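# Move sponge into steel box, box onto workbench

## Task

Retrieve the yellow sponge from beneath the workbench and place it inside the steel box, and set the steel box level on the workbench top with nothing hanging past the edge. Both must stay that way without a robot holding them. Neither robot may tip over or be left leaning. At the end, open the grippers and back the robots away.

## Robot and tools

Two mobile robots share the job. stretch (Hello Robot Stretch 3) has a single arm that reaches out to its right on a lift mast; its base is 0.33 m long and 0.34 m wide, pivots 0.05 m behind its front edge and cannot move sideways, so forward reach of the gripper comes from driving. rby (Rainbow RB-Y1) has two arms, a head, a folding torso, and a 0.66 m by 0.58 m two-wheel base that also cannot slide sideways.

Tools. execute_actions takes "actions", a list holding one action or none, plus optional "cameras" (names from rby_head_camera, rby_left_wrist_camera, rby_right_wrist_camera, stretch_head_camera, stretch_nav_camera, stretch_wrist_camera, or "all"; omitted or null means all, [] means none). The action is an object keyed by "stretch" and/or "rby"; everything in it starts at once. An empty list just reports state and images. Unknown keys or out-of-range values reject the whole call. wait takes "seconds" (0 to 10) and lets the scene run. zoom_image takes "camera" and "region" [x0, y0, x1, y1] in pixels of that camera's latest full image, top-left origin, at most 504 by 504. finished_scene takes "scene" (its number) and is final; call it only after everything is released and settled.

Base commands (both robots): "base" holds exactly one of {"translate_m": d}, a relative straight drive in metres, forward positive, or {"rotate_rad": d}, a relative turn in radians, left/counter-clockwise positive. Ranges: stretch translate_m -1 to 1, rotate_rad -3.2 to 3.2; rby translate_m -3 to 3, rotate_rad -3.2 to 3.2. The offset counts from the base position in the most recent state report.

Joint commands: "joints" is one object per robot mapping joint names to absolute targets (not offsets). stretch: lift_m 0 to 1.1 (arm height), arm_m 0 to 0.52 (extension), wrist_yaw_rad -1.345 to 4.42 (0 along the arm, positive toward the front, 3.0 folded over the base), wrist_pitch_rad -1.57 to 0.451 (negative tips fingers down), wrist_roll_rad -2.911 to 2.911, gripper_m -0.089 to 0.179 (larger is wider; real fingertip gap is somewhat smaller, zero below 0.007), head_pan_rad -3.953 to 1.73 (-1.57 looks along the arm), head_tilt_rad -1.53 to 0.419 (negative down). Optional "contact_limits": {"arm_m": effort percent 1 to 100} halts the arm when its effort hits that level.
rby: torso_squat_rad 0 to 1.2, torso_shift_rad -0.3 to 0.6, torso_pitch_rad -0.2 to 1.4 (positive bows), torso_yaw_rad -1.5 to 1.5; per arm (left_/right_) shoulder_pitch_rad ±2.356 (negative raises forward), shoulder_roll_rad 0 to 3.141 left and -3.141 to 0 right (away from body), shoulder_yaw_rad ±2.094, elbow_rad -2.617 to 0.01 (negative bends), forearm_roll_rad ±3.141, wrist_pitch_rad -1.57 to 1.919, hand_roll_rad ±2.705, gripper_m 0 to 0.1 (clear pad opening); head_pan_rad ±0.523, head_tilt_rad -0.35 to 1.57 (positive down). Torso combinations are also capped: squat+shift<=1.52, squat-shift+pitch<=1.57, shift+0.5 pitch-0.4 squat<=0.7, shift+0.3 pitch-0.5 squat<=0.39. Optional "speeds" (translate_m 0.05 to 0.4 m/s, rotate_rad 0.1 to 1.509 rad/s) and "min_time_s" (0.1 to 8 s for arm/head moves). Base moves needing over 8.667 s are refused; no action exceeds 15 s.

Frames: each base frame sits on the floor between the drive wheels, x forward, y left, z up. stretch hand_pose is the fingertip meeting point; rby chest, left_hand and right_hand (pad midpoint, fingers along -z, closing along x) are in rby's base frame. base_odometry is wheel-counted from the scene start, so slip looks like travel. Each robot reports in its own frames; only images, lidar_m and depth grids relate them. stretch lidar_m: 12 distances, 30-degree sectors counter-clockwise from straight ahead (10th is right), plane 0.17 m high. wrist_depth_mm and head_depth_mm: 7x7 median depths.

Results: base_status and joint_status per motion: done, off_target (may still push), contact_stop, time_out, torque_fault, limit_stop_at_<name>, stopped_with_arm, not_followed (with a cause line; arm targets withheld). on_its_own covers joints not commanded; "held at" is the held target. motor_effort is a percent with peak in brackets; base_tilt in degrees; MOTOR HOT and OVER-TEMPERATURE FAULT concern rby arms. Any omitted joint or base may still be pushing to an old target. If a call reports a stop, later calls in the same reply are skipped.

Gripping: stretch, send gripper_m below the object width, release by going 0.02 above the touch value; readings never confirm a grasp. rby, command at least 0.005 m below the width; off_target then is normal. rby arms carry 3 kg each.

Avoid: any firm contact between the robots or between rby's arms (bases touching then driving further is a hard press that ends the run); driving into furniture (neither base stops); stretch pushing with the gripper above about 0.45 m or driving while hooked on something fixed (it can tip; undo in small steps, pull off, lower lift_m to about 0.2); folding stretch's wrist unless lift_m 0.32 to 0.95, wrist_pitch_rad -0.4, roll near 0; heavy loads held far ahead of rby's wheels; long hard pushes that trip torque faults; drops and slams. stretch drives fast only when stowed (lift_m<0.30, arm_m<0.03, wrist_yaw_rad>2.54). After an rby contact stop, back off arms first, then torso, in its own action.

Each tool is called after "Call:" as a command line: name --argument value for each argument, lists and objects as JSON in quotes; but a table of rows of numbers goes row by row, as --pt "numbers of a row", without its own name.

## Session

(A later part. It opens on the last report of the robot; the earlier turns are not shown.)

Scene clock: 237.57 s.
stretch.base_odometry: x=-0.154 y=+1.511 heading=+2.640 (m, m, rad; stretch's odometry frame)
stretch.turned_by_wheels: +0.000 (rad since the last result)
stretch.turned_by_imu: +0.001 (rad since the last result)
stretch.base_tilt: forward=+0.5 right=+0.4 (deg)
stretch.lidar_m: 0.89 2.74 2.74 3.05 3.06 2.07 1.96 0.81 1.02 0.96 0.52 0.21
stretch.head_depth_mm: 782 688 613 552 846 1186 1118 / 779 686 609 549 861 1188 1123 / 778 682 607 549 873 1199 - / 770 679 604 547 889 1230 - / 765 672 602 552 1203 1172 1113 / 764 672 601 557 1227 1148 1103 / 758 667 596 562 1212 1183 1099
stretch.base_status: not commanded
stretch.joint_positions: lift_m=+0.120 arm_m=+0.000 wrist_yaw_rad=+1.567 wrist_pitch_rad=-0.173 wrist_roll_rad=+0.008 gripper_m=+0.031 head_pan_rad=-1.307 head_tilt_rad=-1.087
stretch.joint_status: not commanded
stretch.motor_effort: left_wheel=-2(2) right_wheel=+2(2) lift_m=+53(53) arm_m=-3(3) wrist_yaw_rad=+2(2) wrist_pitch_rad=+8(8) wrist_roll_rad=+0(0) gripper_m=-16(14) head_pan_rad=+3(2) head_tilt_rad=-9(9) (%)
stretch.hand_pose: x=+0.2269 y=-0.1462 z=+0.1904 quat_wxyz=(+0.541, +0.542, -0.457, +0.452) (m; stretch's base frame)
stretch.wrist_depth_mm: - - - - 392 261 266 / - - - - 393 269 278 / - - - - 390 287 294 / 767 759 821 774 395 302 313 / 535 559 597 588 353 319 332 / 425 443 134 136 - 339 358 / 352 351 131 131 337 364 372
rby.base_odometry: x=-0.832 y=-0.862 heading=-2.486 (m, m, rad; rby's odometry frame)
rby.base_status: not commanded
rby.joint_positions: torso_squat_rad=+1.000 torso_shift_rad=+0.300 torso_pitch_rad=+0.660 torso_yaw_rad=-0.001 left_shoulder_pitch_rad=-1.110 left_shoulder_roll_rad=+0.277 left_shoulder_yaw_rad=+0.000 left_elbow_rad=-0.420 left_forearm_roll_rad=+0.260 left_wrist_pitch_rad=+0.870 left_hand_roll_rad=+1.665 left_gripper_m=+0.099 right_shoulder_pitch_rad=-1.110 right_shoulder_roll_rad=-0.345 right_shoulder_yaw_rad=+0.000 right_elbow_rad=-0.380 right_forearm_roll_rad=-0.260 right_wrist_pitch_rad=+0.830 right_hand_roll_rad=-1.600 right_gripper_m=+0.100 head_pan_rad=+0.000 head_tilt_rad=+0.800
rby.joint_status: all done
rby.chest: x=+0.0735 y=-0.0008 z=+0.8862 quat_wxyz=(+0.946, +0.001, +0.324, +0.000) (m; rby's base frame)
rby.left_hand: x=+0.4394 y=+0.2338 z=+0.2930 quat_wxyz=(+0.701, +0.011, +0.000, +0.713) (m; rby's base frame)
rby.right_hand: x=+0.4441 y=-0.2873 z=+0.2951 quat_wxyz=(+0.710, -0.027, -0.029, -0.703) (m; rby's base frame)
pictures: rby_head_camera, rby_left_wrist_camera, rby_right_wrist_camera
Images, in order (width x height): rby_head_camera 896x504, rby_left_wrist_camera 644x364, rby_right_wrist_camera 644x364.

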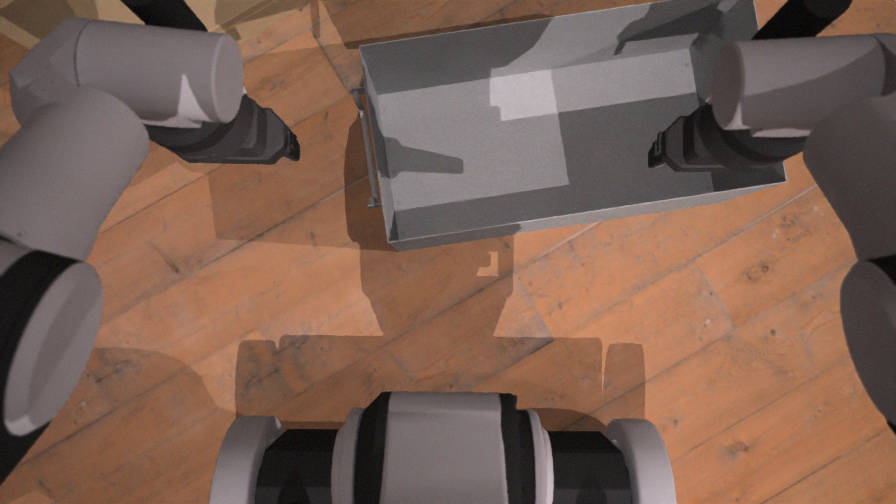

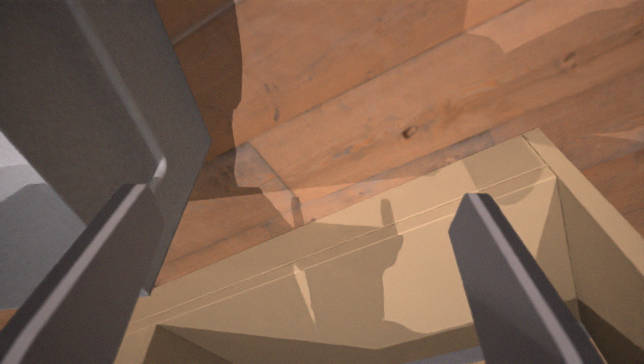

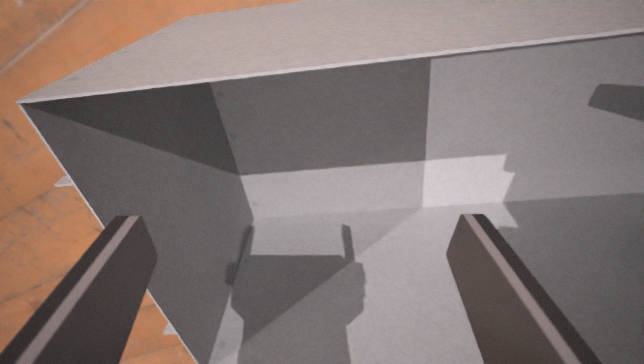

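Call:
execute_actions --actions '[{"rby":{"base":{"translate_m":-0.3},"joints":{"torso_squat_rad":0.6}}}]' --cameras '[]'

Call:
execute_actions --actions '[{"rby":{"base":{"rotate_rad":-0.512}}}]' --cameras '[]'

Call:
execute_actions --actions '[{"rby":{"base":{"translate_m":0.367}}}]' --cameras '[]'

Call:
execute_actions --actions '[{"rby":{"base":{"rotate_rad":0.64}}}]' --cameras '[]'

Call:
execute_actions --actions '[{"rby":{"joints":{"torso_squat_rad":1.0}}}]' --cameras '["rby_head_camera","rby_left_wrist_camera","rby_right_wrist_camera"]'

Scene clock: 241.67 s.
stretch.base_odometry: x=-0.154 y=+1.511 heading=+2.640 (m, m, rad; stretch's odometry frame)
stretch.turned_by_wheels: +0.000 (rad since the last result)
stretch.turned_by_imu: +0.001 (rad since the last result)
stretch.base_tilt: forward=+0.6 right=+0.3 (deg)
stretch.lidar_m: 0.89 2.73 2.75 2.99 3.08 2.08 1.96 0.81 1.02 0.96 0.52 0.21
stretch.head_depth_mm: 785 688 615 552 841 1196 1114 / 780 684 610 552 867 1193 1121 / 778 680 608 549 874 1211 - / 770 679 605 546 888 1219 - / 767 674 603 552 1198 1186 1119 / 760 670 600 557 1218 1143 1099 / 756 666 598 563 1210 1185 1097
stretch.base_status: not commanded
stretch.joint_positions: lift_m=+0.120 arm_m=+0.000 wrist_yaw_rad=+1.567 wrist_pitch_rad=-0.173 wrist_roll_rad=+0.008 gripper_m=+0.031 head_pan_rad=-1.307 head_tilt_rad=-1.087
stretch.joint_status: not commanded
stretch.motor_effort: left_wheel=-2(2) right_wheel=+2(2) lift_m=+53(52) arm_m=-3(3) wrist_yaw_rad=+1(2) wrist_pitch_rad=+8(8) wrist_roll_rad=+1(0) gripper_m=-14(16) head_pan_rad=+2(3) head_tilt_rad=-9(9) (%)
stretch.hand_pose: x=+0.2269 y=-0.1462 z=+0.1904 quat_wxyz=(+0.541, +0.542, -0.457, +0.452) (m; stretch's base frame)
stretch.wrist_depth_mm: - - - - 398 261 267 / - - - - 388 269 282 / - - - - 390 283 293 / 749 786 803 766 390 305 310 / 545 567 599 586 354 320 328 / 431 446 134 135 - 339 354 / 351 349 131 131 337 358 374
rby.base_odometry: x=-0.594 y=-0.680 heading=-2.487 (m, m, rad; rby's odometry frame)
rby.base_status: done
rby.joint_positions: torso_squat_rad=+0.600 torso_shift_rad=+0.300 torso_pitch_rad=+0.660 torso_yaw_rad=-0.001 left_shoulder_pitch_rad=-1.110 left_shoulder_roll_rad=+0.277 left_shoulder_yaw_rad=+0.000 left_elbow_rad=-0.420 left_forearm_roll_rad=+0.260 left_wrist_pitch_rad=+0.870 left_hand_roll_rad=+1.665 left_gripper_m=+0.099 right_shoulder_pitch_rad=-1.110 right_shoulder_roll_rad=-0.345 right_shoulder_yaw_rad=+0.000 right_elbow_rad=-0.380 right_forearm_roll_rad=-0.260 right_wrist_pitch_rad=+0.830 right_hand_roll_rad=-1.600 right_gripper_m=+0.100 head_pan_rad=+0.000 head_tilt_rad=+0.800
rby.joint_status: all done
rby.chest: x=+0.1324 y=-0.0010 z=+1.0769 quat_wxyz=(+0.946, +0.001, +0.324, +0.000) (m; rby's base frame)
rby.left_hand: x=+0.4982 y=+0.2336 z=+0.4836 quat_wxyz=(+0.701, +0.011, +0.000, +0.713) (m; rby's base frame)
rby.right_hand: x=+0.5030 y=-0.2875 z=+0.4857 quat_wxyz=(+0.710, -0.027, -0.029, -0.703) (m; rby's base frame)
pictures: none
No camera images: the call's "cameras" was empty. Leave "cameras" out to get every camera's image.

Scene clock: 244.03 s.
stretch.base_odometry: x=-0.154 y=+1.511 heading=+2.640 (m, m, rad; stretch's odometry frame)
stretch.turned_by_wheels: +0.000 (rad since the last result)
stretch.turned_by_imu: +0.000 (rad since the last result)
stretch.base_tilt: forward=+0.4 right=+0.4 (deg)
stretch.lidar_m: 0.89 2.74 2.75 2.99 3.07 2.07 1.96 0.80 1.02 0.96 0.52 0.21
stretch.head_depth_mm: 787 690 612 553 843 1194 1118 / 781 683 610 552 863 1196 1120 / 773 680 608 547 870 1203 - / 770 676 606 548 888 1220 - / 764 674 601 550 1214 1182 1113 / 763 672 598 559 1236 1159 1096 / 755 667 598 562 1206 1186 1100
stretch.base_status: not commanded
stretch.joint_positions: lift_m=+0.120 arm_m=+0.000 wrist_yaw_rad=+1.567 wrist_pitch_rad=-0.173 wrist_roll_rad=+0.008 gripper_m=+0.031 head_pan_rad=-1.307 head_tilt_rad=-1.087
stretch.joint_status: not commanded
stretch.motor_effort: left_wheel=-2(2) right_wheel=+2(2) lift_m=+53(52) arm_m=-3(3) wrist_yaw_rad=+2(1) wrist_pitch_rad=+8(8) wrist_roll_rad=+0(0) gripper_m=-15(15) head_pan_rad=+3(3) head_tilt_rad=-9(9) (%)
stretch.hand_pose: x=+0.2269 y=-0.1462 z=+0.1904 quat_wxyz=(+0.541, +0.542, -0.457, +0.452) (m; stretch's base frame)
stretch.wrist_depth_mm: - - - - 392 263 265 / - - - - 390 273 279 / - - - - 390 287 294 / 729 772 818 788 393 300 313 / 546 566 599 587 356 320 336 / 428 442 135 136 - 342 348 / 350 351 131 131 336 358 370
rby.base_odometry: x=-0.594 y=-0.680 heading=-2.999 (m, m, rad; rby's odometry frame)
rby.base_status: done
rby.joint_positions: torso_squat_rad=+0.600 torso_shift_rad=+0.300 torso_pitch_rad=+0.660 torso_yaw_rad=-0.001 left_shoulder_pitch_rad=-1.110 left_shoulder_roll_rad=+0.277 left_shoulder_yaw_rad=+0.000 left_elbow_rad=-0.420 left_forearm_roll_rad=+0.260 left_wrist_pitch_rad=+0.870 left_hand_roll_rad=+1.665 left_gripper_m=+0.099 right_shoulder_pitch_rad=-1.110 right_shoulder_roll_rad=-0.345 right_shoulder_yaw_rad=+0.000 right_elbow_rad=-0.380 right_forearm_roll_rad=-0.260 right_wrist_pitch_rad=+0.830 right_hand_roll_rad=-1.600 right_gripper_m=+0.100 head_pan_rad=+0.000 head_tilt_rad=+0.800
rby.joint_status: not commanded
rby.chest: x=+0.1324 y=-0.0010 z=+1.0769 quat_wxyz=(+0.946, +0.001, +0.324, +0.000) (m; rby's base frame)
rby.left_hand: x=+0.4982 y=+0.2335 z=+0.4836 quat_wxyz=(+0.701, +0.011, +0.000, +0.713) (m; rby's base frame)
rby.right_hand: x=+0.5030 y=-0.2875 z=+0.4857 quat_wxyz=(+0.710, -0.027, -0.029, -0.703) (m; rby's base frame)
pictures: none
No camera images: the call's "cameras" was empty. Leave "cameras" out to get every camera's image.

Scene clock: 246.37 s.
stretch.base_odometry: x=-0.154 y=+1.511 heading=+2.640 (m, m, rad; stretch's odometry frame)
stretch.turned_by_wheels: +0.000 (rad since the last result)
stretch.turned_by_imu: +0.000 (rad since the last result)
stretch.base_tilt: forward=+0.7 right=+0.3 (deg)
stretch.lidar_m: 0.89 2.74 2.70 3.18 3.07 2.07 1.96 0.81 1.02 0.95 0.52 0.21
stretch.head_depth_mm: 787 686 612 551 846 1191 1122 / 775 685 611 550 863 1198 1126 / 772 681 608 548 869 1201 - / 769 677 606 546 891 1221 - / 768 678 602 552 1198 1174 1104 / 759 670 597 556 1229 1155 1101 / 757 666 597 560 1211 1185 1095
stretch.base_status: not commanded
stretch.joint_positions: lift_m=+0.120 arm_m=+0.000 wrist_yaw_rad=+1.567 wrist_pitch_rad=-0.173 wrist_roll_rad=+0.008 gripper_m=+0.031 head_pan_rad=-1.307 head_tilt_rad=-1.087
stretch.joint_status: not commanded
stretch.motor_effort: left_wheel=-2(2) right_wheel=+2(2) lift_m=+53(52) arm_m=-3(3) wrist_yaw_rad=+2(2) wrist_pitch_rad=+8(8) wrist_roll_rad=+1(0) gripper_m=-15(15) head_pan_rad=+3(2) head_tilt_rad=-9(9) (%)
stretch.hand_pose: x=+0.2269 y=-0.1462 z=+0.1904 quat_wxyz=(+0.541, +0.542, -0.457, +0.452) (m; stretch's base frame)
stretch.wrist_depth_mm: - - - - 390 261 264 / - - - - 391 269 278 / - - - - 391 287 295 / 755 779 825 768 395 304 314 / 559 553 590 590 357 319 330 / 434 451 134 135 - 342 350 / 352 355 131 131 337 357 377
rby.base_odometry: x=-0.957 y=-0.732 heading=-2.998 (m, m, rad; rby's odometry frame)
rby.base_status: done
rby.joint_positions: torso_squat_rad=+0.600 torso_shift_rad=+0.300 torso_pitch_rad=+0.660 torso_yaw_rad=-0.001 left_shoulder_pitch_rad=-1.110 left_shoulder_roll_rad=+0.277 left_shoulder_yaw_rad=+0.000 left_elbow_rad=-0.420 left_forearm_roll_rad=+0.260 left_wrist_pitch_rad=+0.870 left_hand_roll_rad=+1.665 left_gripper_m=+0.099 right_shoulder_pitch_rad=-1.110 right_shoulder_roll_rad=-0.345 right_shoulder_yaw_rad=+0.000 right_elbow_rad=-0.380 right_forearm_roll_rad=-0.260 right_wrist_pitch_rad=+0.830 right_hand_roll_rad=-1.600 right_gripper_m=+0.100 head_pan_rad=+0.000 head_tilt_rad=+0.800
rby.joint_status: not commanded
rby.chest: x=+0.1325 y=-0.0010 z=+1.0769 quat_wxyz=(+0.946, +0.001, +0.324, +0.000) (m; rby's base frame)
rby.left_hand: x=+0.4983 y=+0.2335 z=+0.4835 quat_wxyz=(+0.701, +0.011, +0.000, +0.713) (m; rby's base frame)
rby.right_hand: x=+0.5030 y=-0.2875 z=+0.4857 quat_wxyz=(+0.710, -0.027, -0.029, -0.703) (m; rby's base frame)
pictures: none
No camera images: the call's "cameras" was empty. Leave "cameras" out to get every camera's image.

Scene clock: 248.97 s.
stretch.base_odometry: x=-0.154 y=+1.511 heading=+2.640 (m, m, rad; stretch's odometry frame)
stretch.turned_by_wheels: +0.000 (rad since the last result)
stretch.turned_by_imu: +0.000 (rad since the last result)
stretch.base_tilt: forward=+0.7 right=+0.4 (deg)
stretch.lidar_m: 0.89 2.73 2.68 2.80 3.07 2.08 1.97 0.81 1.02 0.96 0.52 0.21
stretch.head_depth_mm: 782 687 611 553 846 1193 1119 / 780 684 611 552 862 1192 1125 / 777 681 609 546 870 1202 - / 772 681 605 548 891 1225 - / 765 675 603 552 1206 1179 1117 / 761 671 598 556 1231 1152 1098 / 759 668 595 561 1217 1185 1101
stretch.base_status: not commanded
stretch.joint_positions: lift_m=+0.120 arm_m=+0.000 wrist_yaw_rad=+1.567 wrist_pitch_rad=-0.173 wrist_roll_rad=+0.008 gripper_m=+0.031 head_pan_rad=-1.307 head_tilt_rad=-1.087
stretch.joint_status: not commanded
stretch.motor_effort: left_wheel=-2(2) right_wheel=+2(2) lift_m=+53(52) arm_m=-3(3) wrist_yaw_rad=+2(3) wrist_pitch_rad=+9(8) wrist_roll_rad=+0(0) gripper_m=-15(15) head_pan_rad=+2(3) head_tilt_rad=-8(9) (%)
stretch.hand_pose: x=+0.2269 y=-0.1462 z=+0.1904 quat_wxyz=(+0.541, +0.542, -0.457, +0.452) (m; stretch's base frame)
stretch.wrist_depth_mm: - - - - 391 262 265 / - - - - 395 272 278 / - - - - 390 285 294 / 764 777 805 772 386 301 310 / 538 550 608 583 354 318 333 / 430 446 134 135 - 343 359 / 354 353 131 131 339 363 375
rby.base_odometry: x=-0.957 y=-0.732 heading=-2.359 (m, m, rad; rby's odometry frame)
rby.base_status: done
rby.joint_positions: torso_squat_rad=+0.600 torso_shift_rad=+0.300 torso_pitch_rad=+0.660 torso_yaw_rad=-0.001 left_shoulder_pitch_rad=-1.110 left_shoulder_roll_rad=+0.277 left_shoulder_yaw_rad=+0.000 left_elbow_rad=-0.420 left_forearm_roll_rad=+0.260 left_wrist_pitch_rad=+0.870 left_hand_roll_rad=+1.665 left_gripper_m=+0.099 right_shoulder_pitch_rad=-1.110 right_shoulder_roll_rad=-0.345 right_shoulder_yaw_rad=+0.000 right_elbow_rad=-0.380 right_forearm_roll_rad=-0.260 right_wrist_pitch_rad=+0.830 right_hand_roll_rad=-1.600 right_gripper_m=+0.100 head_pan_rad=+0.000 head_tilt_rad=+0.800
rby.joint_status: not commanded
rby.chest: x=+0.1325 y=-0.0010 z=+1.0769 quat_wxyz=(+0.946, +0.001, +0.324, +0.000) (m; rby's base frame)
rby.left_hand: x=+0.4982 y=+0.2335 z=+0.4835 quat_wxyz=(+0.701, +0.011, +0.000, +0.713) (m; rby's base frame)
rby.right_hand: x=+0.5030 y=-0.2875 z=+0.4857 quat_wxyz=(+0.710, -0.027, -0.029, -0.703) (m; rby's base frame)
pictures: none
No camera images: the call's "cameras" was empty. Leave "cameras" out to get every camera's image.

Scene clock: 251.07 s.
stretch.base_odometry: x=-0.154 y=+1.511 heading=+2.640 (m, m, rad; stretch's odometry frame)
stretch.turned_by_wheels: +0.000 (rad since the last result)
stretch.turned_by_imu: +0.000 (rad since the last result)
stretch.base_tilt: forward=+0.5 right=+0.3 (deg)
stretch.lidar_m: 0.89 2.74 2.69 2.80 3.08 2.08 1.96 0.81 1.02 0.96 0.52 0.21
stretch.head_depth_mm: 787 688 614 551 845 1188 1121 / 780 686 612 550 864 1189 1113 / 774 682 607 547 873 1204 - / 770 676 604 545 892 1217 - / 763 675 604 552 1208 1185 1115 / 761 670 599 559 1221 1145 1104 / 756 667 597 561 1198 1180 1100
stretch.base_status: not commanded
stretch.joint_positions: lift_m=+0.120 arm_m=+0.000 wrist_yaw_rad=+1.567 wrist_pitch_rad=-0.173 wrist_roll_rad=+0.008 gripper_m=+0.031 head_pan_rad=-1.307 head_tilt_rad=-1.087
stretch.joint_status: not commanded
stretch.motor_effort: left_wheel=-2(2) right_wheel=+2(2) lift_m=+53(53) arm_m=-3(2) wrist_yaw_rad=+2(2) wrist_pitch_rad=+8(9) wrist_roll_rad=+0(0) gripper_m=-16(15) head_pan_rad=+3(2) head_tilt_rad=-9(10) (%)
stretch.hand_pose: x=+0.2269 y=-0.1462 z=+0.1904 quat_wxyz=(+0.541, +0.542, -0.457, +0.452) (m; stretch's base frame)
stretch.wrist_depth_mm: - - - - 397 258 266 / - - - - 395 269 278 / - - - - 393 287 296 / 754 783 821 783 389 303 310 / 544 575 598 591 356 317 331 / 429 448 133 135 - 342 355 / 349 350 131 132 336 361 369
rby.base_odometry: x=-0.957 y=-0.732 heading=-2.359 (m, m, rad; rby's odometry frame)
rby.base_status: not commanded
rby.joint_positions: torso_squat_rad=+1.000 torso_shift_rad=+0.300 torso_pitch_rad=+0.660 torso_yaw_rad=-0.001 left_shoulder_pitch_rad=-1.110 left_shoulder_roll_rad=+0.277 left_shoulder_yaw_rad=+0.000 left_elbow_rad=-0.420 left_forearm_roll_rad=+0.260 left_wrist_pitch_rad=+0.870 left_hand_roll_rad=+1.665 left_gripper_m=+0.099 right_shoulder_pitch_rad=-1.110 right_shoulder_roll_rad=-0.345 right_shoulder_yaw_rad=+0.000 right_elbow_rad=-0.380 right_forearm_roll_rad=-0.260 right_wrist_pitch_rad=+0.830 right_hand_roll_rad=-1.600 right_gripper_m=+0.100 head_pan_rad=+0.000 head_tilt_rad=+0.800
rby.joint_status: all done
rby.chest: x=+0.0735 y=-0.0008 z=+0.8862 quat_wxyz=(+0.946, +0.001, +0.324, +0.000) (m; rby's base frame)
rby.left_hand: x=+0.4392 y=+0.2337 z=+0.2929 quat_wxyz=(+0.701, +0.011, +0.000, +0.713) (m; rby's base frame)
rby.right_hand: x=+0.4440 y=-0.2873 z=+0.2951 quat_wxyz=(+0.710, -0.027, -0.029, -0.703) (m; rby's base frame)
pictures: rby_head_camera, rby_left_wrist_camera, rby_right_wrist_camera
Images, in order (width x height): rby_head_camera 896x504, rby_left_wrist_camera 644x364, rby_right_wrist_camera 644x364.

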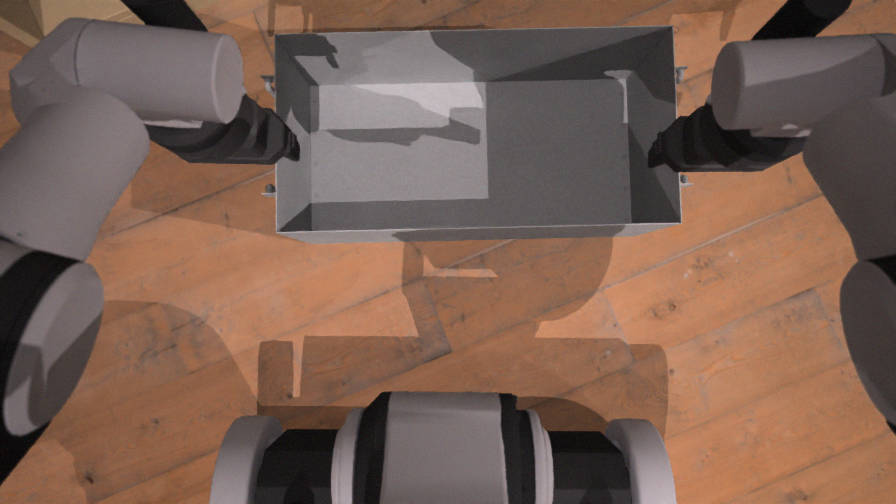

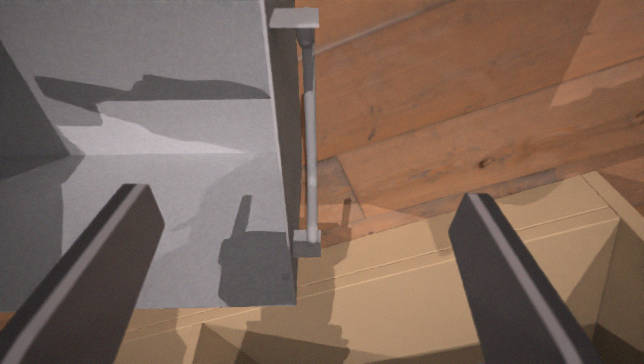

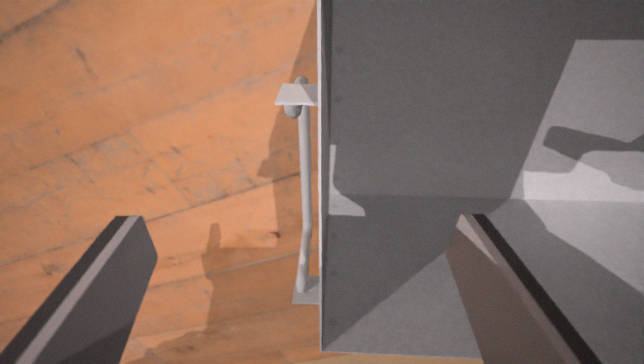

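Call:
execute_actions --actions '[{"rby":{"base":{"translate_m":0.065},"joints":{"torso_squat_rad":1.2,"left_elbow_rad":-0.25,"left_wrist_pitch_rad":0.70,"right_elbow_rad":-0.21,"right_wrist_pitch_rad":0.66},"min_time_s":2}}]' --cameras '["rby_head_camera","rby_left_wrist_camera","rby_right_wrist_camera"]'

Scene clock: 254.30 s.
stretch.base_odometry: x=-0.154 y=+1.511 heading=+2.640 (m, m, rad; stretch's odometry frame)
stretch.turned_by_wheels: +0.000 (rad since the last result)
stretch.turned_by_imu: +0.000 (rad since the last result)
stretch.base_tilt: forward=+0.6 right=+0.2 (deg)
stretch.lidar_m: 0.89 2.74 2.69 2.82 3.08 2.07 1.96 0.81 1.02 0.96 0.52 0.21
stretch.head_depth_mm: 786 688 612 553 842 1195 1116 / 780 685 609 551 855 1191 1123 / 774 682 608 547 870 1202 - / 771 675 603 547 891 1235 - / 764 674 600 552 1202 1183 1110 / 759 671 600 557 1223 1146 1099 / 756 667 596 563 1208 1194 1092
stretch.base_status: not commanded
stretch.joint_positions: lift_m=+0.120 arm_m=+0.000 wrist_yaw_rad=+1.567 wrist_pitch_rad=-0.173 wrist_roll_rad=+0.008 gripper_m=+0.031 head_pan_rad=-1.307 head_tilt_rad=-1.087
stretch.joint_status: not commanded
stretch.motor_effort: left_wheel=-2(2) right_wheel=+2(2) lift_m=+53(53) arm_m=-3(3) wrist_yaw_rad=+2(1) wrist_pitch_rad=+9(8) wrist_roll_rad=+0(0) gripper_m=-16(15) head_pan_rad=+3(3) head_tilt_rad=-8(9) (%)
stretch.hand_pose: x=+0.2269 y=-0.1462 z=+0.1904 quat_wxyz=(+0.541, +0.542, -0.457, +0.452) (m; stretch's base frame)
stretch.wrist_depth_mm: - - - - 394 264 266 / - - - - 390 272 278 / - - - - 390 286 296 / 740 779 802 760 390 304 312 / 549 564 612 585 353 319 331 / 428 448 134 135 - 338 356 / 353 349 132 131 338 362 373
rby.base_odometry: x=-1.003 y=-0.778 heading=-2.359 (m, m, rad; rby's odometry frame)
rby.base_status: done
rby.joint_positions: torso_squat_rad=+1.191 torso_shift_rad=+0.296 torso_pitch_rad=+0.650 torso_yaw_rad=-0.001 left_shoulder_pitch_rad=-1.126 left_shoulder_roll_rad=+0.276 left_shoulder_yaw_rad=+0.001 left_elbow_rad=-0.322 left_forearm_roll_rad=+0.262 left_wrist_pitch_rad=+0.770 left_hand_roll_rad=+1.665 left_gripper_m=+0.099 right_shoulder_pitch_rad=-1.127 right_shoulder_roll_rad=-0.345 right_shoulder_yaw_rad=+0.000 right_elbow_rad=-0.267 right_forearm_roll_rad=-0.261 right_wrist_pitch_rad=+0.719 right_hand_roll_rad=-1.600 right_gripper_m=+0.100 head_pan_rad=+0.000 head_tilt_rad=+0.800
rby.joint_status: torso_squat_rad contact_stop (moved +0.191 of +0.200); left_elbow_rad contact_stop (moved +0.098 of +0.170); left_wrist_pitch_rad contact_stop_at_left_elbow_rad (moved -0.100 of -0.170); right_elbow_rad contact_stop (moved +0.113 of +0.170); right_wrist_pitch_rad contact_stop_at_right_elbow_rad (moved -0.111 of -0.170)
rby.on_its_own: left_elbow_rad is held at -0.320, not at your -0.250, since a contact_stop; left_wrist_pitch_rad is held at +0.770, not at your +0.700, since a contact_stop; right_elbow_rad is held at -0.266, not at your -0.210, since a contact_stop; right_wrist_pitch_rad is held at +0.719, not at your +0.660, since a contact_stop
rby.chest: x=+0.0350 y=-0.0007 z=+0.7748 quat_wxyz=(+0.948, +0.001, +0.319, +0.000) (m; rby's base frame)
rby.left_hand: x=+0.3995 y=+0.2413 z=+0.1743 quat_wxyz=(+0.695, +0.004, -0.014, +0.719) (m; rby's base frame)
rby.right_hand: x=+0.4013 y=-0.2972 z=+0.1759 quat_wxyz=(+0.704, -0.022, -0.045, -0.709) (m; rby's base frame)
pictures: rby_head_camera, rby_left_wrist_camera, rby_right_wrist_camera
Images, in order (width x height): rby_head_camera 896x504, rby_left_wrist_camera 644x364, rby_right_wrist_camera 644x364.

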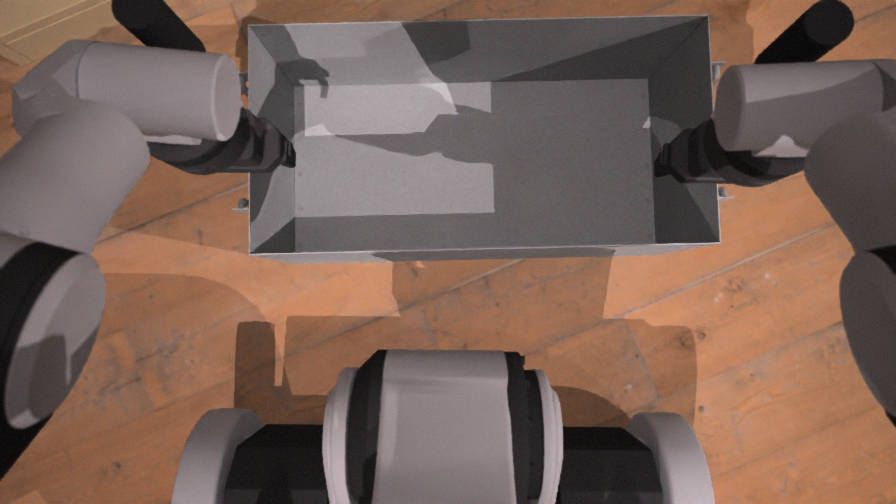

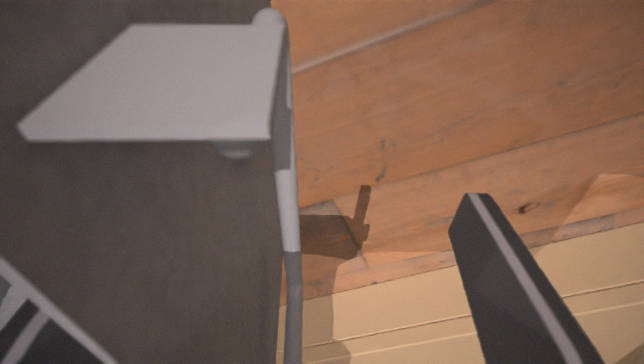

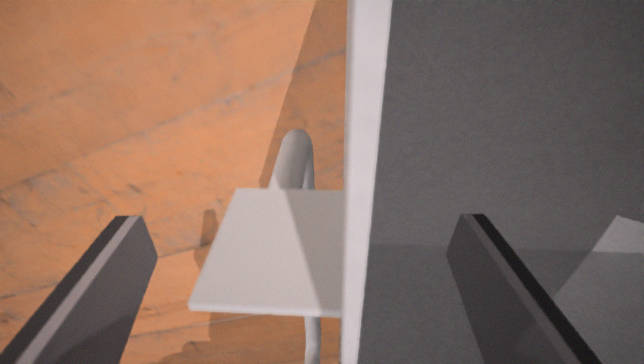

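Call:
execute_actions --actions '[{"rby":{"joints":{"left_gripper_m":0,"right_gripper_m":0,"left_elbow_rad":-0.34,"left_wrist_pitch_rad":0.79,"right_elbow_rad":-0.285,"right_wrist_pitch_rad":0.735},"min_time_s":1}}]' --cameras '[]'

Call:
execute_actions --actions '[{"rby":{"joints":{"torso_squat_rad":1.1,"head_tilt_rad":0.8},"min_time_s":1}}]' --cameras '["rby_head_camera","rby_left_wrist_camera","rby_right_wrist_camera"]'

Scene clock: 256.57 s.
stretch.base_odometry: x=-0.154 y=+1.511 heading=+2.640 (m, m, rad; stretch's odometry frame)
stretch.turned_by_wheels: +0.000 (rad since the last result)
stretch.turned_by_imu: +0.000 (rad since the last result)
stretch.base_tilt: forward=+0.5 right=+0.3 (deg)
stretch.lidar_m: 0.89 2.73 2.69 2.83 3.09 2.07 1.96 0.81 1.02 0.96 0.52 0.21
stretch.head_depth_mm: 787 687 615 553 844 1182 1119 / 773 685 612 552 858 1198 1115 / 775 682 608 548 872 1211 - / 770 677 607 546 892 1226 - / 766 673 603 551 1207 1173 1116 / 760 670 600 556 1229 1152 1097 / 759 665 596 562 1210 1185 1093
stretch.base_status: not commanded
stretch.joint_positions: lift_m=+0.120 arm_m=+0.000 wrist_yaw_rad=+1.567 wrist_pitch_rad=-0.173 wrist_roll_rad=+0.008 gripper_m=+0.031 head_pan_rad=-1.307 head_tilt_rad=-1.087
stretch.joint_status: not commanded
stretch.motor_effort: left_wheel=-2(2) right_wheel=+2(2) lift_m=+53(52) arm_m=-3(3) wrist_yaw_rad=+3(1) wrist_pitch_rad=+8(8) wrist_roll_rad=+0(0) gripper_m=-14(15) head_pan_rad=+2(2) head_tilt_rad=-9(9) (%)
stretch.hand_pose: x=+0.2269 y=-0.1462 z=+0.1904 quat_wxyz=(+0.541, +0.542, -0.457, +0.452) (m; stretch's base frame)
stretch.wrist_depth_mm: - - - - 397 260 263 / - - - - 393 273 282 / - - - - 391 288 296 / 756 761 807 773 389 303 311 / 549 558 596 597 353 319 330 / 431 441 135 136 - 343 352 / 357 354 131 131 340 361 373
rby.base_odometry: x=-1.003 y=-0.778 heading=-2.359 (m, m, rad; rby's odometry frame)
rby.base_status: not commanded
rby.joint_positions: torso_squat_rad=+1.191 torso_shift_rad=+0.297 torso_pitch_rad=+0.652 torso_yaw_rad=-0.001 left_shoulder_pitch_rad=-1.127 left_shoulder_roll_rad=+0.263 left_shoulder_yaw_rad=+0.001 left_elbow_rad=-0.342 left_forearm_roll_rad=+0.264 left_wrist_pitch_rad=+0.790 left_hand_roll_rad=+1.665 left_gripper_m=+0.009 right_shoulder_pitch_rad=-1.127 right_shoulder_roll_rad=-0.336 right_shoulder_yaw_rad=+0.000 right_elbow_rad=-0.287 right_forearm_roll_rad=-0.263 right_wrist_pitch_rad=+0.735 right_hand_roll_rad=-1.600 right_gripper_m=+0.006 head_pan_rad=+0.000 head_tilt_rad=+0.800
rby.joint_status: left_gripper_m off_target (ended at +0.009, target +0.000); right_gripper_m off_target (ended at +0.006, target +0.000); the others done
rby.chest: x=+0.0357 y=-0.0006 z=+0.7744 quat_wxyz=(+0.947, +0.000, +0.320, -0.001) (m; rby's base frame)
rby.left_hand: x=+0.4008 y=+0.2291 z=+0.1750 quat_wxyz=(+0.698, +0.000, -0.006, +0.716) (m; rby's base frame)
rby.right_hand: x=+0.4034 y=-0.2886 z=+0.1761 quat_wxyz=(+0.706, -0.018, -0.040, -0.707) (m; rby's base frame)
pictures: none
No camera images: the call's "cameras" was empty. Leave "cameras" out to get every camera's image.

Scene clock: 257.20 s.
stretch.base_odometry: x=-0.154 y=+1.511 heading=+2.640 (m, m, rad; stretch's odometry frame)
stretch.turned_by_wheels: +0.000 (rad since the last result)
stretch.turned_by_imu: +0.000 (rad since the last result)
stretch.base_tilt: forward=+0.7 right=+0.5 (deg)
stretch.lidar_m: 0.89 2.74 2.69 2.83 3.06 2.07 1.96 0.81 1.02 0.95 0.52 0.21
stretch.head_depth_mm: 785 687 614 552 846 1193 1119 / 778 684 610 550 858 1197 1128 / 776 678 607 549 869 1199 - / 769 678 603 545 890 1220 - / 765 673 602 553 1199 1184 1113 / 761 671 599 557 1226 1149 1098 / 757 668 598 559 1213 1184 1092
stretch.base_status: not commanded
stretch.joint_positions: lift_m=+0.120 arm_m=+0.000 wrist_yaw_rad=+1.567 wrist_pitch_rad=-0.173 wrist_roll_rad=+0.008 gripper_m=+0.031 head_pan_rad=-1.307 head_tilt_rad=-1.087
stretch.joint_status: not commanded
stretch.motor_effort: left_wheel=-2(2) right_wheel=+2(2) lift_m=+53(53) arm_m=-3(3) wrist_yaw_rad=+2(2) wrist_pitch_rad=+8(8) wrist_roll_rad=+0(0) gripper_m=-15(16) head_pan_rad=+2(2) head_tilt_rad=-9(8) (%)
stretch.hand_pose: x=+0.2269 y=-0.1462 z=+0.1904 quat_wxyz=(+0.541, +0.542, -0.457, +0.452) (m; stretch's base frame)
stretch.wrist_depth_mm: - - - - 398 262 268 / - - - - 395 272 278 / - - - - 395 286 294 / 746 789 808 778 386 301 312 / 556 566 613 584 356 319 333 / 422 441 134 137 - 337 353 / 356 351 131 131 336 366 371
rby.base_odometry: x=-1.003 y=-0.778 heading=-2.359 (m, m, rad; rby's odometry frame)
rby.base_status: not commanded
rby.joint_positions: torso_squat_rad=+1.187 torso_shift_rad=+0.298 torso_pitch_rad=+0.654 torso_yaw_rad=-0.002 left_shoulder_pitch_rad=-1.126 left_shoulder_roll_rad=+0.263 left_shoulder_yaw_rad=+0.001 left_elbow_rad=-0.342 left_forearm_roll_rad=+0.264 left_wrist_pitch_rad=+0.790 left_hand_roll_rad=+1.665 left_gripper_m=+0.003 right_shoulder_pitch_rad=-1.127 right_shoulder_roll_rad=-0.332 right_shoulder_yaw_rad=+0.000 right_elbow_rad=-0.287 right_forearm_roll_rad=-0.263 right_wrist_pitch_rad=+0.735 right_hand_roll_rad=-1.600 right_gripper_m=+0.006 head_pan_rad=+0.000 head_tilt_rad=+0.800
rby.joint_status: torso_squat_rad contact_stop (moved -0.004 of -0.091); the others done
rby.on_its_own: torso_squat_rad is held at +1.187, not at your +1.100, since a contact_stop; left_gripper_m moved -0.006 to your old target +0.000
rby.chest: x=+0.0371 y=-0.0006 z=+0.7766 quat_wxyz=(+0.947, +0.000, +0.321, -0.001) (m; rby's base frame)
rby.left_hand: x=+0.4005 y=+0.2290 z=+0.1761 quat_wxyz=(+0.698, +0.001, -0.005, +0.716) (m; rby's base frame)
rby.right_hand: x=+0.4032 y=-0.2860 z=+0.1771 quat_wxyz=(+0.706, -0.018, -0.038, -0.707) (m; rby's base frame)
pictures: rby_head_camera, rby_left_wrist_camera, rby_right_wrist_camera
Images, in order (width x height): rby_head_camera 896x504, rby_left_wrist_camera 644x364, rby_right_wrist_camera 644x364.

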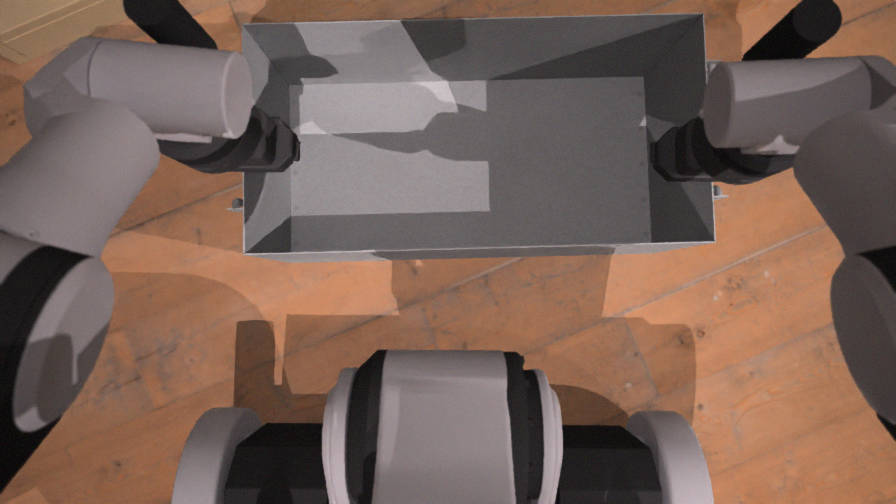

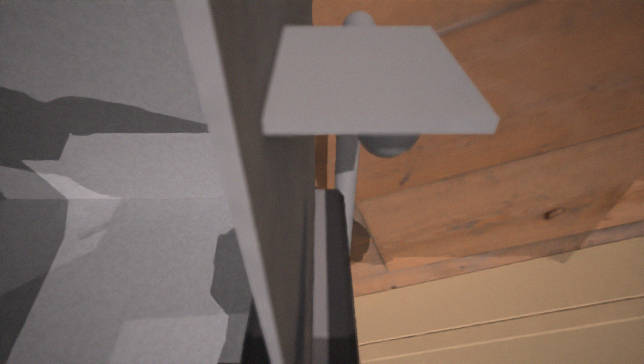

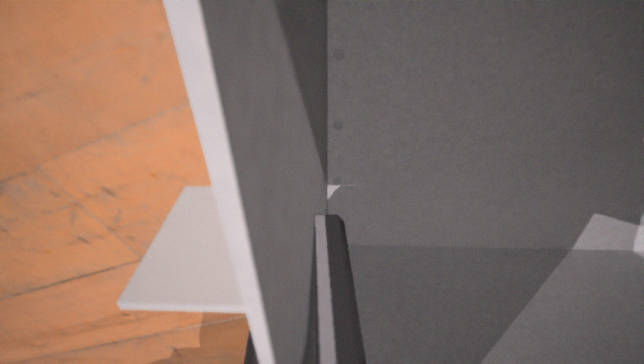

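Call:
execute_actions --actions '[{"rby":{"joints":{"left_shoulder_pitch_rad":-1.126,"left_shoulder_roll_rad":0.263,"left_shoulder_yaw_rad":0.001,"left_elbow_rad":-0.342,"left_forearm_roll_rad":0.264,"left_wrist_pitch_rad":0.79,"left_hand_roll_rad":1.665,"right_shoulder_pitch_rad":-1.127,"right_shoulder_roll_rad":-0.332,"right_shoulder_yaw_rad":0,"right_elbow_rad":-0.287,"right_forearm_roll_rad":-0.263,"right_wrist_pitch_rad":0.735,"right_hand_roll_rad":-1.6}}}]' --cameras '[]'

Call:
execute_actions --actions '[{"rby":{"joints":{"torso_squat_rad":1.1}}}]' --cameras '["rby_head_camera","rby_left_wrist_camera","rby_right_wrist_camera"]'

Scene clock: 258.33 s.
stretch.base_odometry: x=-0.154 y=+1.511 heading=+2.640 (m, m, rad; stretch's odometry frame)
stretch.turned_by_wheels: +0.000 (rad since the last result)
stretch.turned_by_imu: +0.000 (rad since the last result)
stretch.base_tilt: forward=+0.6 right=+0.2 (deg)
stretch.lidar_m: 0.89 2.73 2.69 2.83 3.07 2.07 1.96 0.81 1.03 0.96 0.52 0.21
stretch.head_depth_mm: 785 686 613 553 843 1197 1117 / 780 683 610 550 863 1194 1124 / 775 681 609 549 872 1203 - / 771 677 603 545 890 1228 - / 765 674 602 551 1205 1178 1113 / 759 671 600 556 1231 1152 1097 / 756 666 595 562 1211 1179 1096
stretch.base_status: not commanded
stretch.joint_positions: lift_m=+0.120 arm_m=+0.000 wrist_yaw_rad=+1.567 wrist_pitch_rad=-0.173 wrist_roll_rad=+0.008 gripper_m=+0.031 head_pan_rad=-1.307 head_tilt_rad=-1.087
stretch.joint_status: not commanded
stretch.motor_effort: left_wheel=-2(2) right_wheel=+2(2) lift_m=+53(52) arm_m=-3(3) wrist_yaw_rad=+2(3) wrist_pitch_rad=+8(9) wrist_roll_rad=+0(0) gripper_m=-16(16) head_pan_rad=+3(3) head_tilt_rad=-9(9) (%)
stretch.hand_pose: x=+0.2269 y=-0.1462 z=+0.1904 quat_wxyz=(+0.541, +0.542, -0.457, +0.452) (m; stretch's base frame)
stretch.wrist_depth_mm: - - - - 393 262 265 / - - - - 388 271 277 / - - - - 396 284 293 / 750 785 822 780 386 301 311 / 557 561 593 591 353 321 332 / 432 438 134 136 - 342 354 / 349 352 132 131 338 360 371
rby.base_odometry: x=-1.003 y=-0.778 heading=-2.359 (m, m, rad; rby's odometry frame)
rby.base_status: not commanded
rby.joint_positions: torso_squat_rad=+1.187 torso_shift_rad=+0.298 torso_pitch_rad=+0.654 torso_yaw_rad=-0.001 left_shoulder_pitch_rad=-1.127 left_shoulder_roll_rad=+0.260 left_shoulder_yaw_rad=+0.001 left_elbow_rad=-0.343 left_forearm_roll_rad=+0.265 left_wrist_pitch_rad=+0.790 left_hand_roll_rad=+1.665 left_gripper_m=+0.001 right_shoulder_pitch_rad=-1.128 right_shoulder_roll_rad=-0.328 right_shoulder_yaw_rad=+0.000 right_elbow_rad=-0.288 right_forearm_roll_rad=-0.264 right_wrist_pitch_rad=+0.735 right_hand_roll_rad=-1.600 right_gripper_m=+0.006 head_pan_rad=+0.000 head_tilt_rad=+0.800
rby.joint_status: all done
rby.on_its_own: torso_squat_rad is held at +1.187, not at your +1.100, since a contact_stop
rby.chest: x=+0.0371 y=-0.0007 z=+0.7766 quat_wxyz=(+0.947, +0.000, +0.321, -0.001) (m; rby's base frame)
rby.left_hand: x=+0.4009 y=+0.2260 z=+0.1763 quat_wxyz=(+0.698, +0.000, -0.004, +0.716) (m; rby's base frame)
rby.right_hand: x=+0.4033 y=-0.2826 z=+0.1768 quat_wxyz=(+0.707, -0.016, -0.037, -0.706) (m; rby's base frame)
pictures: none
No camera images: the call's "cameras" was empty. Leave "cameras" out to get every camera's image.

Scene clock: 259.43 s.
stretch.base_odometry: x=-0.154 y=+1.511 heading=+2.640 (m, m, rad; stretch's odometry frame)
stretch.turned_by_wheels: +0.000 (rad since the last result)
stretch.turned_by_imu: +0.000 (rad since the last result)
stretch.base_tilt: forward=+0.5 right=+0.2 (deg)
stretch.lidar_m: 0.89 2.74 2.70 2.82 3.07 2.08 1.96 0.81 1.02 0.96 0.52 0.21
stretch.head_depth_mm: 785 689 611 553 843 1188 1119 / 781 685 610 550 858 1190 1120 / 774 681 609 547 867 1205 - / 769 676 604 548 888 1222 - / 765 674 602 550 1201 1178 1108 / 761 670 599 556 1229 1147 1100 / 757 669 596 564 1207 1181 1102
stretch.base_status: not commanded
stretch.joint_positions: lift_m=+0.120 arm_m=+0.000 wrist_yaw_rad=+1.567 wrist_pitch_rad=-0.173 wrist_roll_rad=+0.008 gripper_m=+0.031 head_pan_rad=-1.307 head_tilt_rad=-1.087
stretch.joint_status: not commanded
stretch.motor_effort: left_wheel=-2(1) right_wheel=+2(2) lift_m=+53(53) arm_m=-3(3) wrist_yaw_rad=+2(2) wrist_pitch_rad=+8(8) wrist_roll_rad=+0(0) gripper_m=-15(16) head_pan_rad=+2(3) head_tilt_rad=-9(9) (%)
stretch.hand_pose: x=+0.2269 y=-0.1462 z=+0.1904 quat_wxyz=(+0.541, +0.542, -0.457, +0.452) (m; stretch's base frame)
stretch.wrist_depth_mm: - - - - 397 263 264 / - - - - 395 274 281 / - - - - 386 285 294 / 761 801 804 764 391 302 310 / 548 567 600 588 357 320 334 / 429 443 134 136 - 334 356 / 351 352 131 131 333 365 372
rby.base_odometry: x=-1.003 y=-0.778 heading=-2.359 (m, m, rad; rby's odometry frame)
rby.base_status: not commanded
rby.joint_positions: torso_squat_rad=+1.100 torso_shift_rad=+0.298 torso_pitch_rad=+0.654 torso_yaw_rad=-0.001 left_shoulder_pitch_rad=-1.127 left_shoulder_roll_rad=+0.258 left_shoulder_yaw_rad=+0.001 left_elbow_rad=-0.343 left_forearm_roll_rad=+0.265 left_wrist_pitch_rad=+0.790 left_hand_roll_rad=+1.665 left_gripper_m=+0.001 right_shoulder_pitch_rad=-1.127 right_shoulder_roll_rad=-0.327 right_shoulder_yaw_rad=+0.000 right_elbow_rad=-0.287 right_forearm_roll_rad=-0.264 right_wrist_pitch_rad=+0.735 right_hand_roll_rad=-1.600 right_gripper_m=+0.002 head_pan_rad=+0.000 head_tilt_rad=+0.800
rby.joint_status: all done
rby.chest: x=+0.0536 y=-0.0008 z=+0.8296 quat_wxyz=(+0.947, +0.001, +0.321, -0.001) (m; rby's base frame)
rby.left_hand: x=+0.4165 y=+0.2252 z=+0.2289 quat_wxyz=(+0.698, +0.000, -0.003, +0.716) (m; rby's base frame)
rby.right_hand: x=+0.4182 y=-0.2824 z=+0.2289 quat_wxyz=(+0.707, -0.017, -0.035, -0.706) (m; rby's base frame)
pictures: rby_head_camera, rby_left_wrist_camera, rby_right_wrist_camera
Images, in order (width x height): rby_head_camera 896x504, rby_left_wrist_camera 644x364, rby_right_wrist_camera 644x364.

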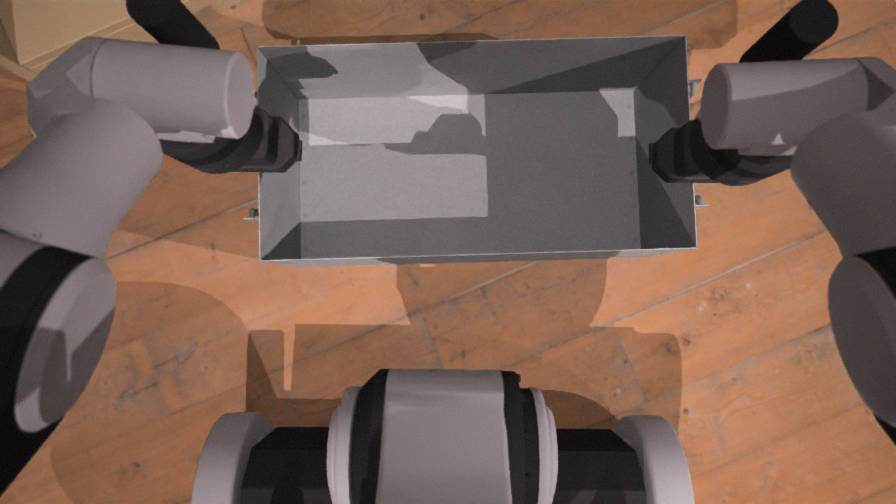

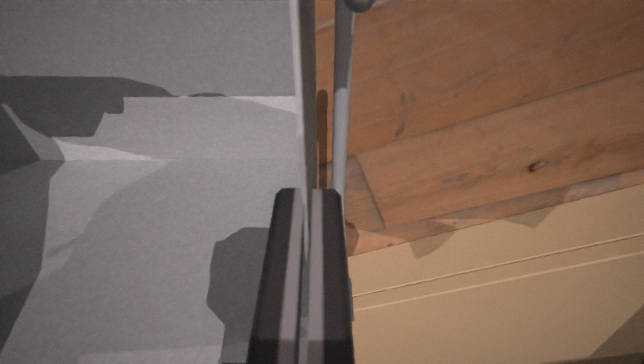

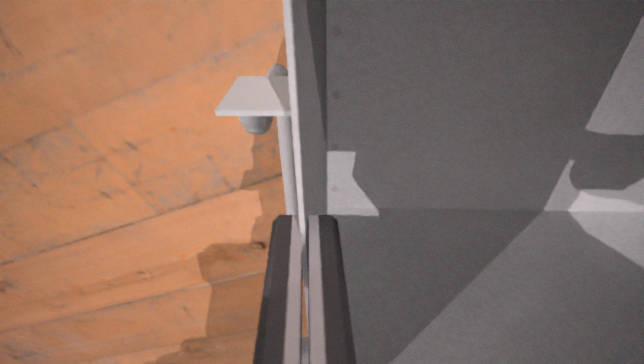

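Call:
execute_actions --actions '[{"rby":{"joints":{"left_gripper_m":0.08,"right_gripper_m":0.08,"left_shoulder_roll_rad":0.30,"right_shoulder_roll_rad":-0.32,"left_hand_roll_rad":1.68,"right_hand_roll_rad":-1.57}}}]' --cameras '[]'

Call:
execute_actions --actions '[{"rby":{"joints":{"torso_squat_rad":1.17}}}]' --cameras '["rby_head_camera","rby_left_wrist_camera","rby_right_wrist_camera"]'

Scene clock: 264.13 s.
stretch.base_odometry: x=-0.154 y=+1.511 heading=+2.640 (m, m, rad; stretch's odometry frame)
stretch.turned_by_wheels: +0.000 (rad since the last result)
stretch.turned_by_imu: +0.001 (rad since the last result)
stretch.base_tilt: forward=+0.6 right=+0.3 (deg)
stretch.lidar_m: 0.89 2.73 2.69 2.82 3.08 2.07 1.95 0.81 1.02 0.96 0.52 0.21
stretch.head_depth_mm: 783 690 614 552 843 1189 1117 / 780 686 609 552 862 1198 1129 / 779 680 607 549 871 1200 - / 770 676 605 546 892 1230 - / 763 675 600 550 1205 1176 1121 / 766 671 600 556 1224 1150 1096 / 758 666 597 564 1210 1190 1095
stretch.base_status: not commanded
stretch.joint_positions: lift_m=+0.120 arm_m=+0.000 wrist_yaw_rad=+1.567 wrist_pitch_rad=-0.173 wrist_roll_rad=+0.008 gripper_m=+0.031 head_pan_rad=-1.307 head_tilt_rad=-1.087
stretch.joint_status: not commanded
stretch.motor_effort: left_wheel=-2(2) right_wheel=+2(2) lift_m=+52(52) arm_m=-3(2) wrist_yaw_rad=+1(3) wrist_pitch_rad=+9(9) wrist_roll_rad=+0(0) gripper_m=-15(15) head_pan_rad=+2(3) head_tilt_rad=-9(9) (%)
stretch.hand_pose: x=+0.2269 y=-0.1462 z=+0.1904 quat_wxyz=(+0.541, +0.542, -0.457, +0.452) (m; stretch's base frame)
stretch.wrist_depth_mm: - - - - 394 261 266 / - - - - 395 273 281 / - - - - 388 284 293 / 769 791 829 785 395 302 314 / 546 566 606 587 354 321 331 / 426 438 134 136 - 337 353 / 351 350 131 132 336 357 372
rby.base_odometry: x=-1.003 y=-0.778 heading=-2.359 (m, m, rad; rby's odometry frame)
rby.base_status: not commanded
rby.joint_positions: torso_squat_rad=+1.100 torso_shift_rad=+0.298 torso_pitch_rad=+0.654 torso_yaw_rad=-0.001 left_shoulder_pitch_rad=-1.128 left_shoulder_roll_rad=+0.284 left_shoulder_yaw_rad=+0.001 left_elbow_rad=-0.344 left_forearm_roll_rad=+0.267 left_wrist_pitch_rad=+0.790 left_hand_roll_rad=+1.679 left_gripper_m=+0.080 right_shoulder_pitch_rad=-1.127 right_shoulder_roll_rad=-0.320 right_shoulder_yaw_rad=+0.000 right_elbow_rad=-0.287 right_forearm_roll_rad=-0.263 right_wrist_pitch_rad=+0.735 right_hand_roll_rad=-1.570 right_gripper_m=+0.080 head_pan_rad=+0.000 head_tilt_rad=+0.800
rby.joint_status: left_shoulder_roll_rad contact_stop (moved +0.026 of +0.042); the others done
rby.chest: x=+0.0533 y=-0.0007 z=+0.8297 quat_wxyz=(+0.947, +0.001, +0.321, -0.001) (m; rby's base frame)
rby.left_hand: x=+0.4227 y=+0.2425 z=+0.2325 quat_wxyz=(+0.689, +0.003, -0.014, +0.724) (m; rby's base frame)
rby.right_hand: x=+0.4175 y=-0.2772 z=+0.2284 quat_wxyz=(+0.719, -0.016, -0.033, -0.694) (m; rby's base frame)
pictures: none
No camera images: the call's "cameras" was empty. Leave "cameras" out to get every camera's image.

not run: a stop came earlier in this reply.

Call:
execute_actions --actions '[{"rby":{"joints":{"left_shoulder_roll_rad":0.27,"torso_squat_rad":1.17}}}]' --cameras '["rby_head_camera","rby_left_wrist_camera","rby_right_wrist_camera"]'

Scene clock: 265.33 s.
stretch.base_odometry: x=-0.154 y=+1.511 heading=+2.640 (m, m, rad; stretch's odometry frame)
stretch.turned_by_wheels: +0.000 (rad since the last result)
stretch.turned_by_imu: +0.000 (rad since the last result)
stretch.base_tilt: forward=+0.6 right=+0.6 (deg)
stretch.lidar_m: 0.89 2.73 2.69 2.82 3.09 2.08 1.96 0.81 1.02 0.96 0.52 0.21
stretch.head_depth_mm: 785 688 612 551 845 1189 1120 / 779 685 609 551 862 1182 1121 / 777 680 607 547 870 1198 - / 774 677 606 548 889 1225 - / 766 673 602 550 1199 1184 1115 / 758 671 600 557 1234 1155 1097 / 756 669 597 562 1207 1187 1099
stretch.base_status: not commanded
stretch.joint_positions: lift_m=+0.120 arm_m=+0.000 wrist_yaw_rad=+1.567 wrist_pitch_rad=-0.173 wrist_roll_rad=+0.008 gripper_m=+0.031 head_pan_rad=-1.307 head_tilt_rad=-1.087
stretch.joint_status: not commanded
stretch.motor_effort: left_wheel=-2(2) right_wheel=+2(2) lift_m=+52(52) arm_m=-3(3) wrist_yaw_rad=+3(2) wrist_pitch_rad=+8(8) wrist_roll_rad=+0(1) gripper_m=-14(17) head_pan_rad=+2(2) head_tilt_rad=-9(9) (%)
stretch.hand_pose: x=+0.2269 y=-0.1462 z=+0.1904 quat_wxyz=(+0.541, +0.542, -0.457, +0.452) (m; stretch's base frame)
stretch.wrist_depth_mm: - - - - 397 261 265 / - - - - 394 269 282 / - - - - 390 287 295 / 776 779 826 776 389 301 311 / 534 558 610 585 354 318 333 / 421 448 134 135 - 340 351 / 348 352 131 131 334 360 365
rby.base_odometry: x=-1.003 y=-0.778 heading=-2.359 (m, m, rad; rby's odometry frame)
rby.base_status: not commanded
rby.joint_positions: torso_squat_rad=+1.170 torso_shift_rad=+0.298 torso_pitch_rad=+0.654 torso_yaw_rad=-0.001 left_shoulder_pitch_rad=-1.128 left_shoulder_roll_rad=+0.270 left_shoulder_yaw_rad=+0.001 left_elbow_rad=-0.344 left_forearm_roll_rad=+0.267 left_wrist_pitch_rad=+0.790 left_hand_roll_rad=+1.679 left_gripper_m=+0.080 right_shoulder_pitch_rad=-1.127 right_shoulder_roll_rad=-0.320 right_shoulder_yaw_rad=+0.000 right_elbow_rad=-0.287 right_forearm_roll_rad=-0.263 right_wrist_pitch_rad=+0.735 right_hand_roll_rad=-1.570 right_gripper_m=+0.080 head_pan_rad=+0.000 head_tilt_rad=+0.800
rby.joint_status: all done
rby.chest: x=+0.0402 y=-0.0007 z=+0.7872 quat_wxyz=(+0.947, +0.001, +0.321, -0.001) (m; rby's base frame)
rby.left_hand: x=+0.4069 y=+0.2328 z=+0.1885 quat_wxyz=(+0.691, +0.000, -0.008, +0.723) (m; rby's base frame)
rby.right_hand: x=+0.4044 y=-0.2774 z=+0.1860 quat_wxyz=(+0.719, -0.016, -0.033, -0.694) (m; rby's base frame)
pictures: rby_head_camera, rby_left_wrist_camera, rby_right_wrist_camera
Images, in order (width x height): rby_head_camera 896x504, rby_left_wrist_camera 644x364, rby_right_wrist_camera 644x364.

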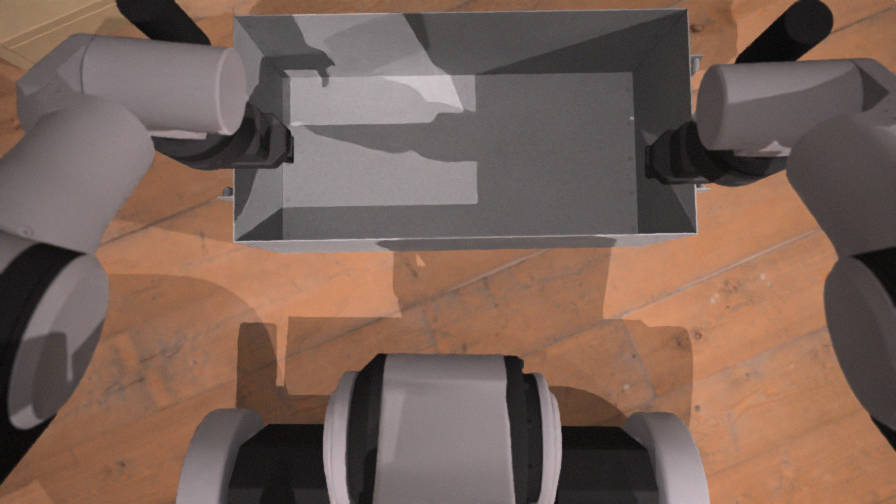

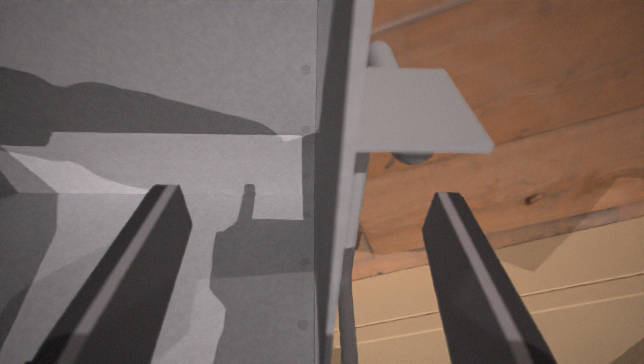

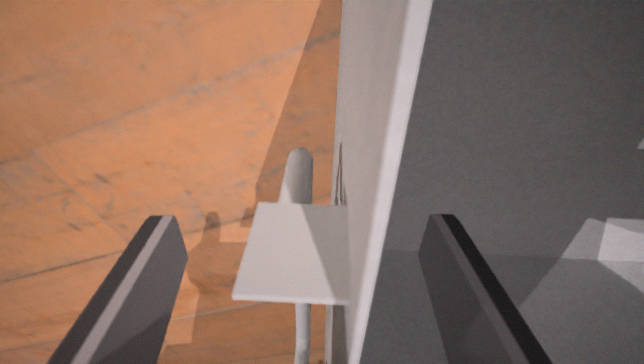

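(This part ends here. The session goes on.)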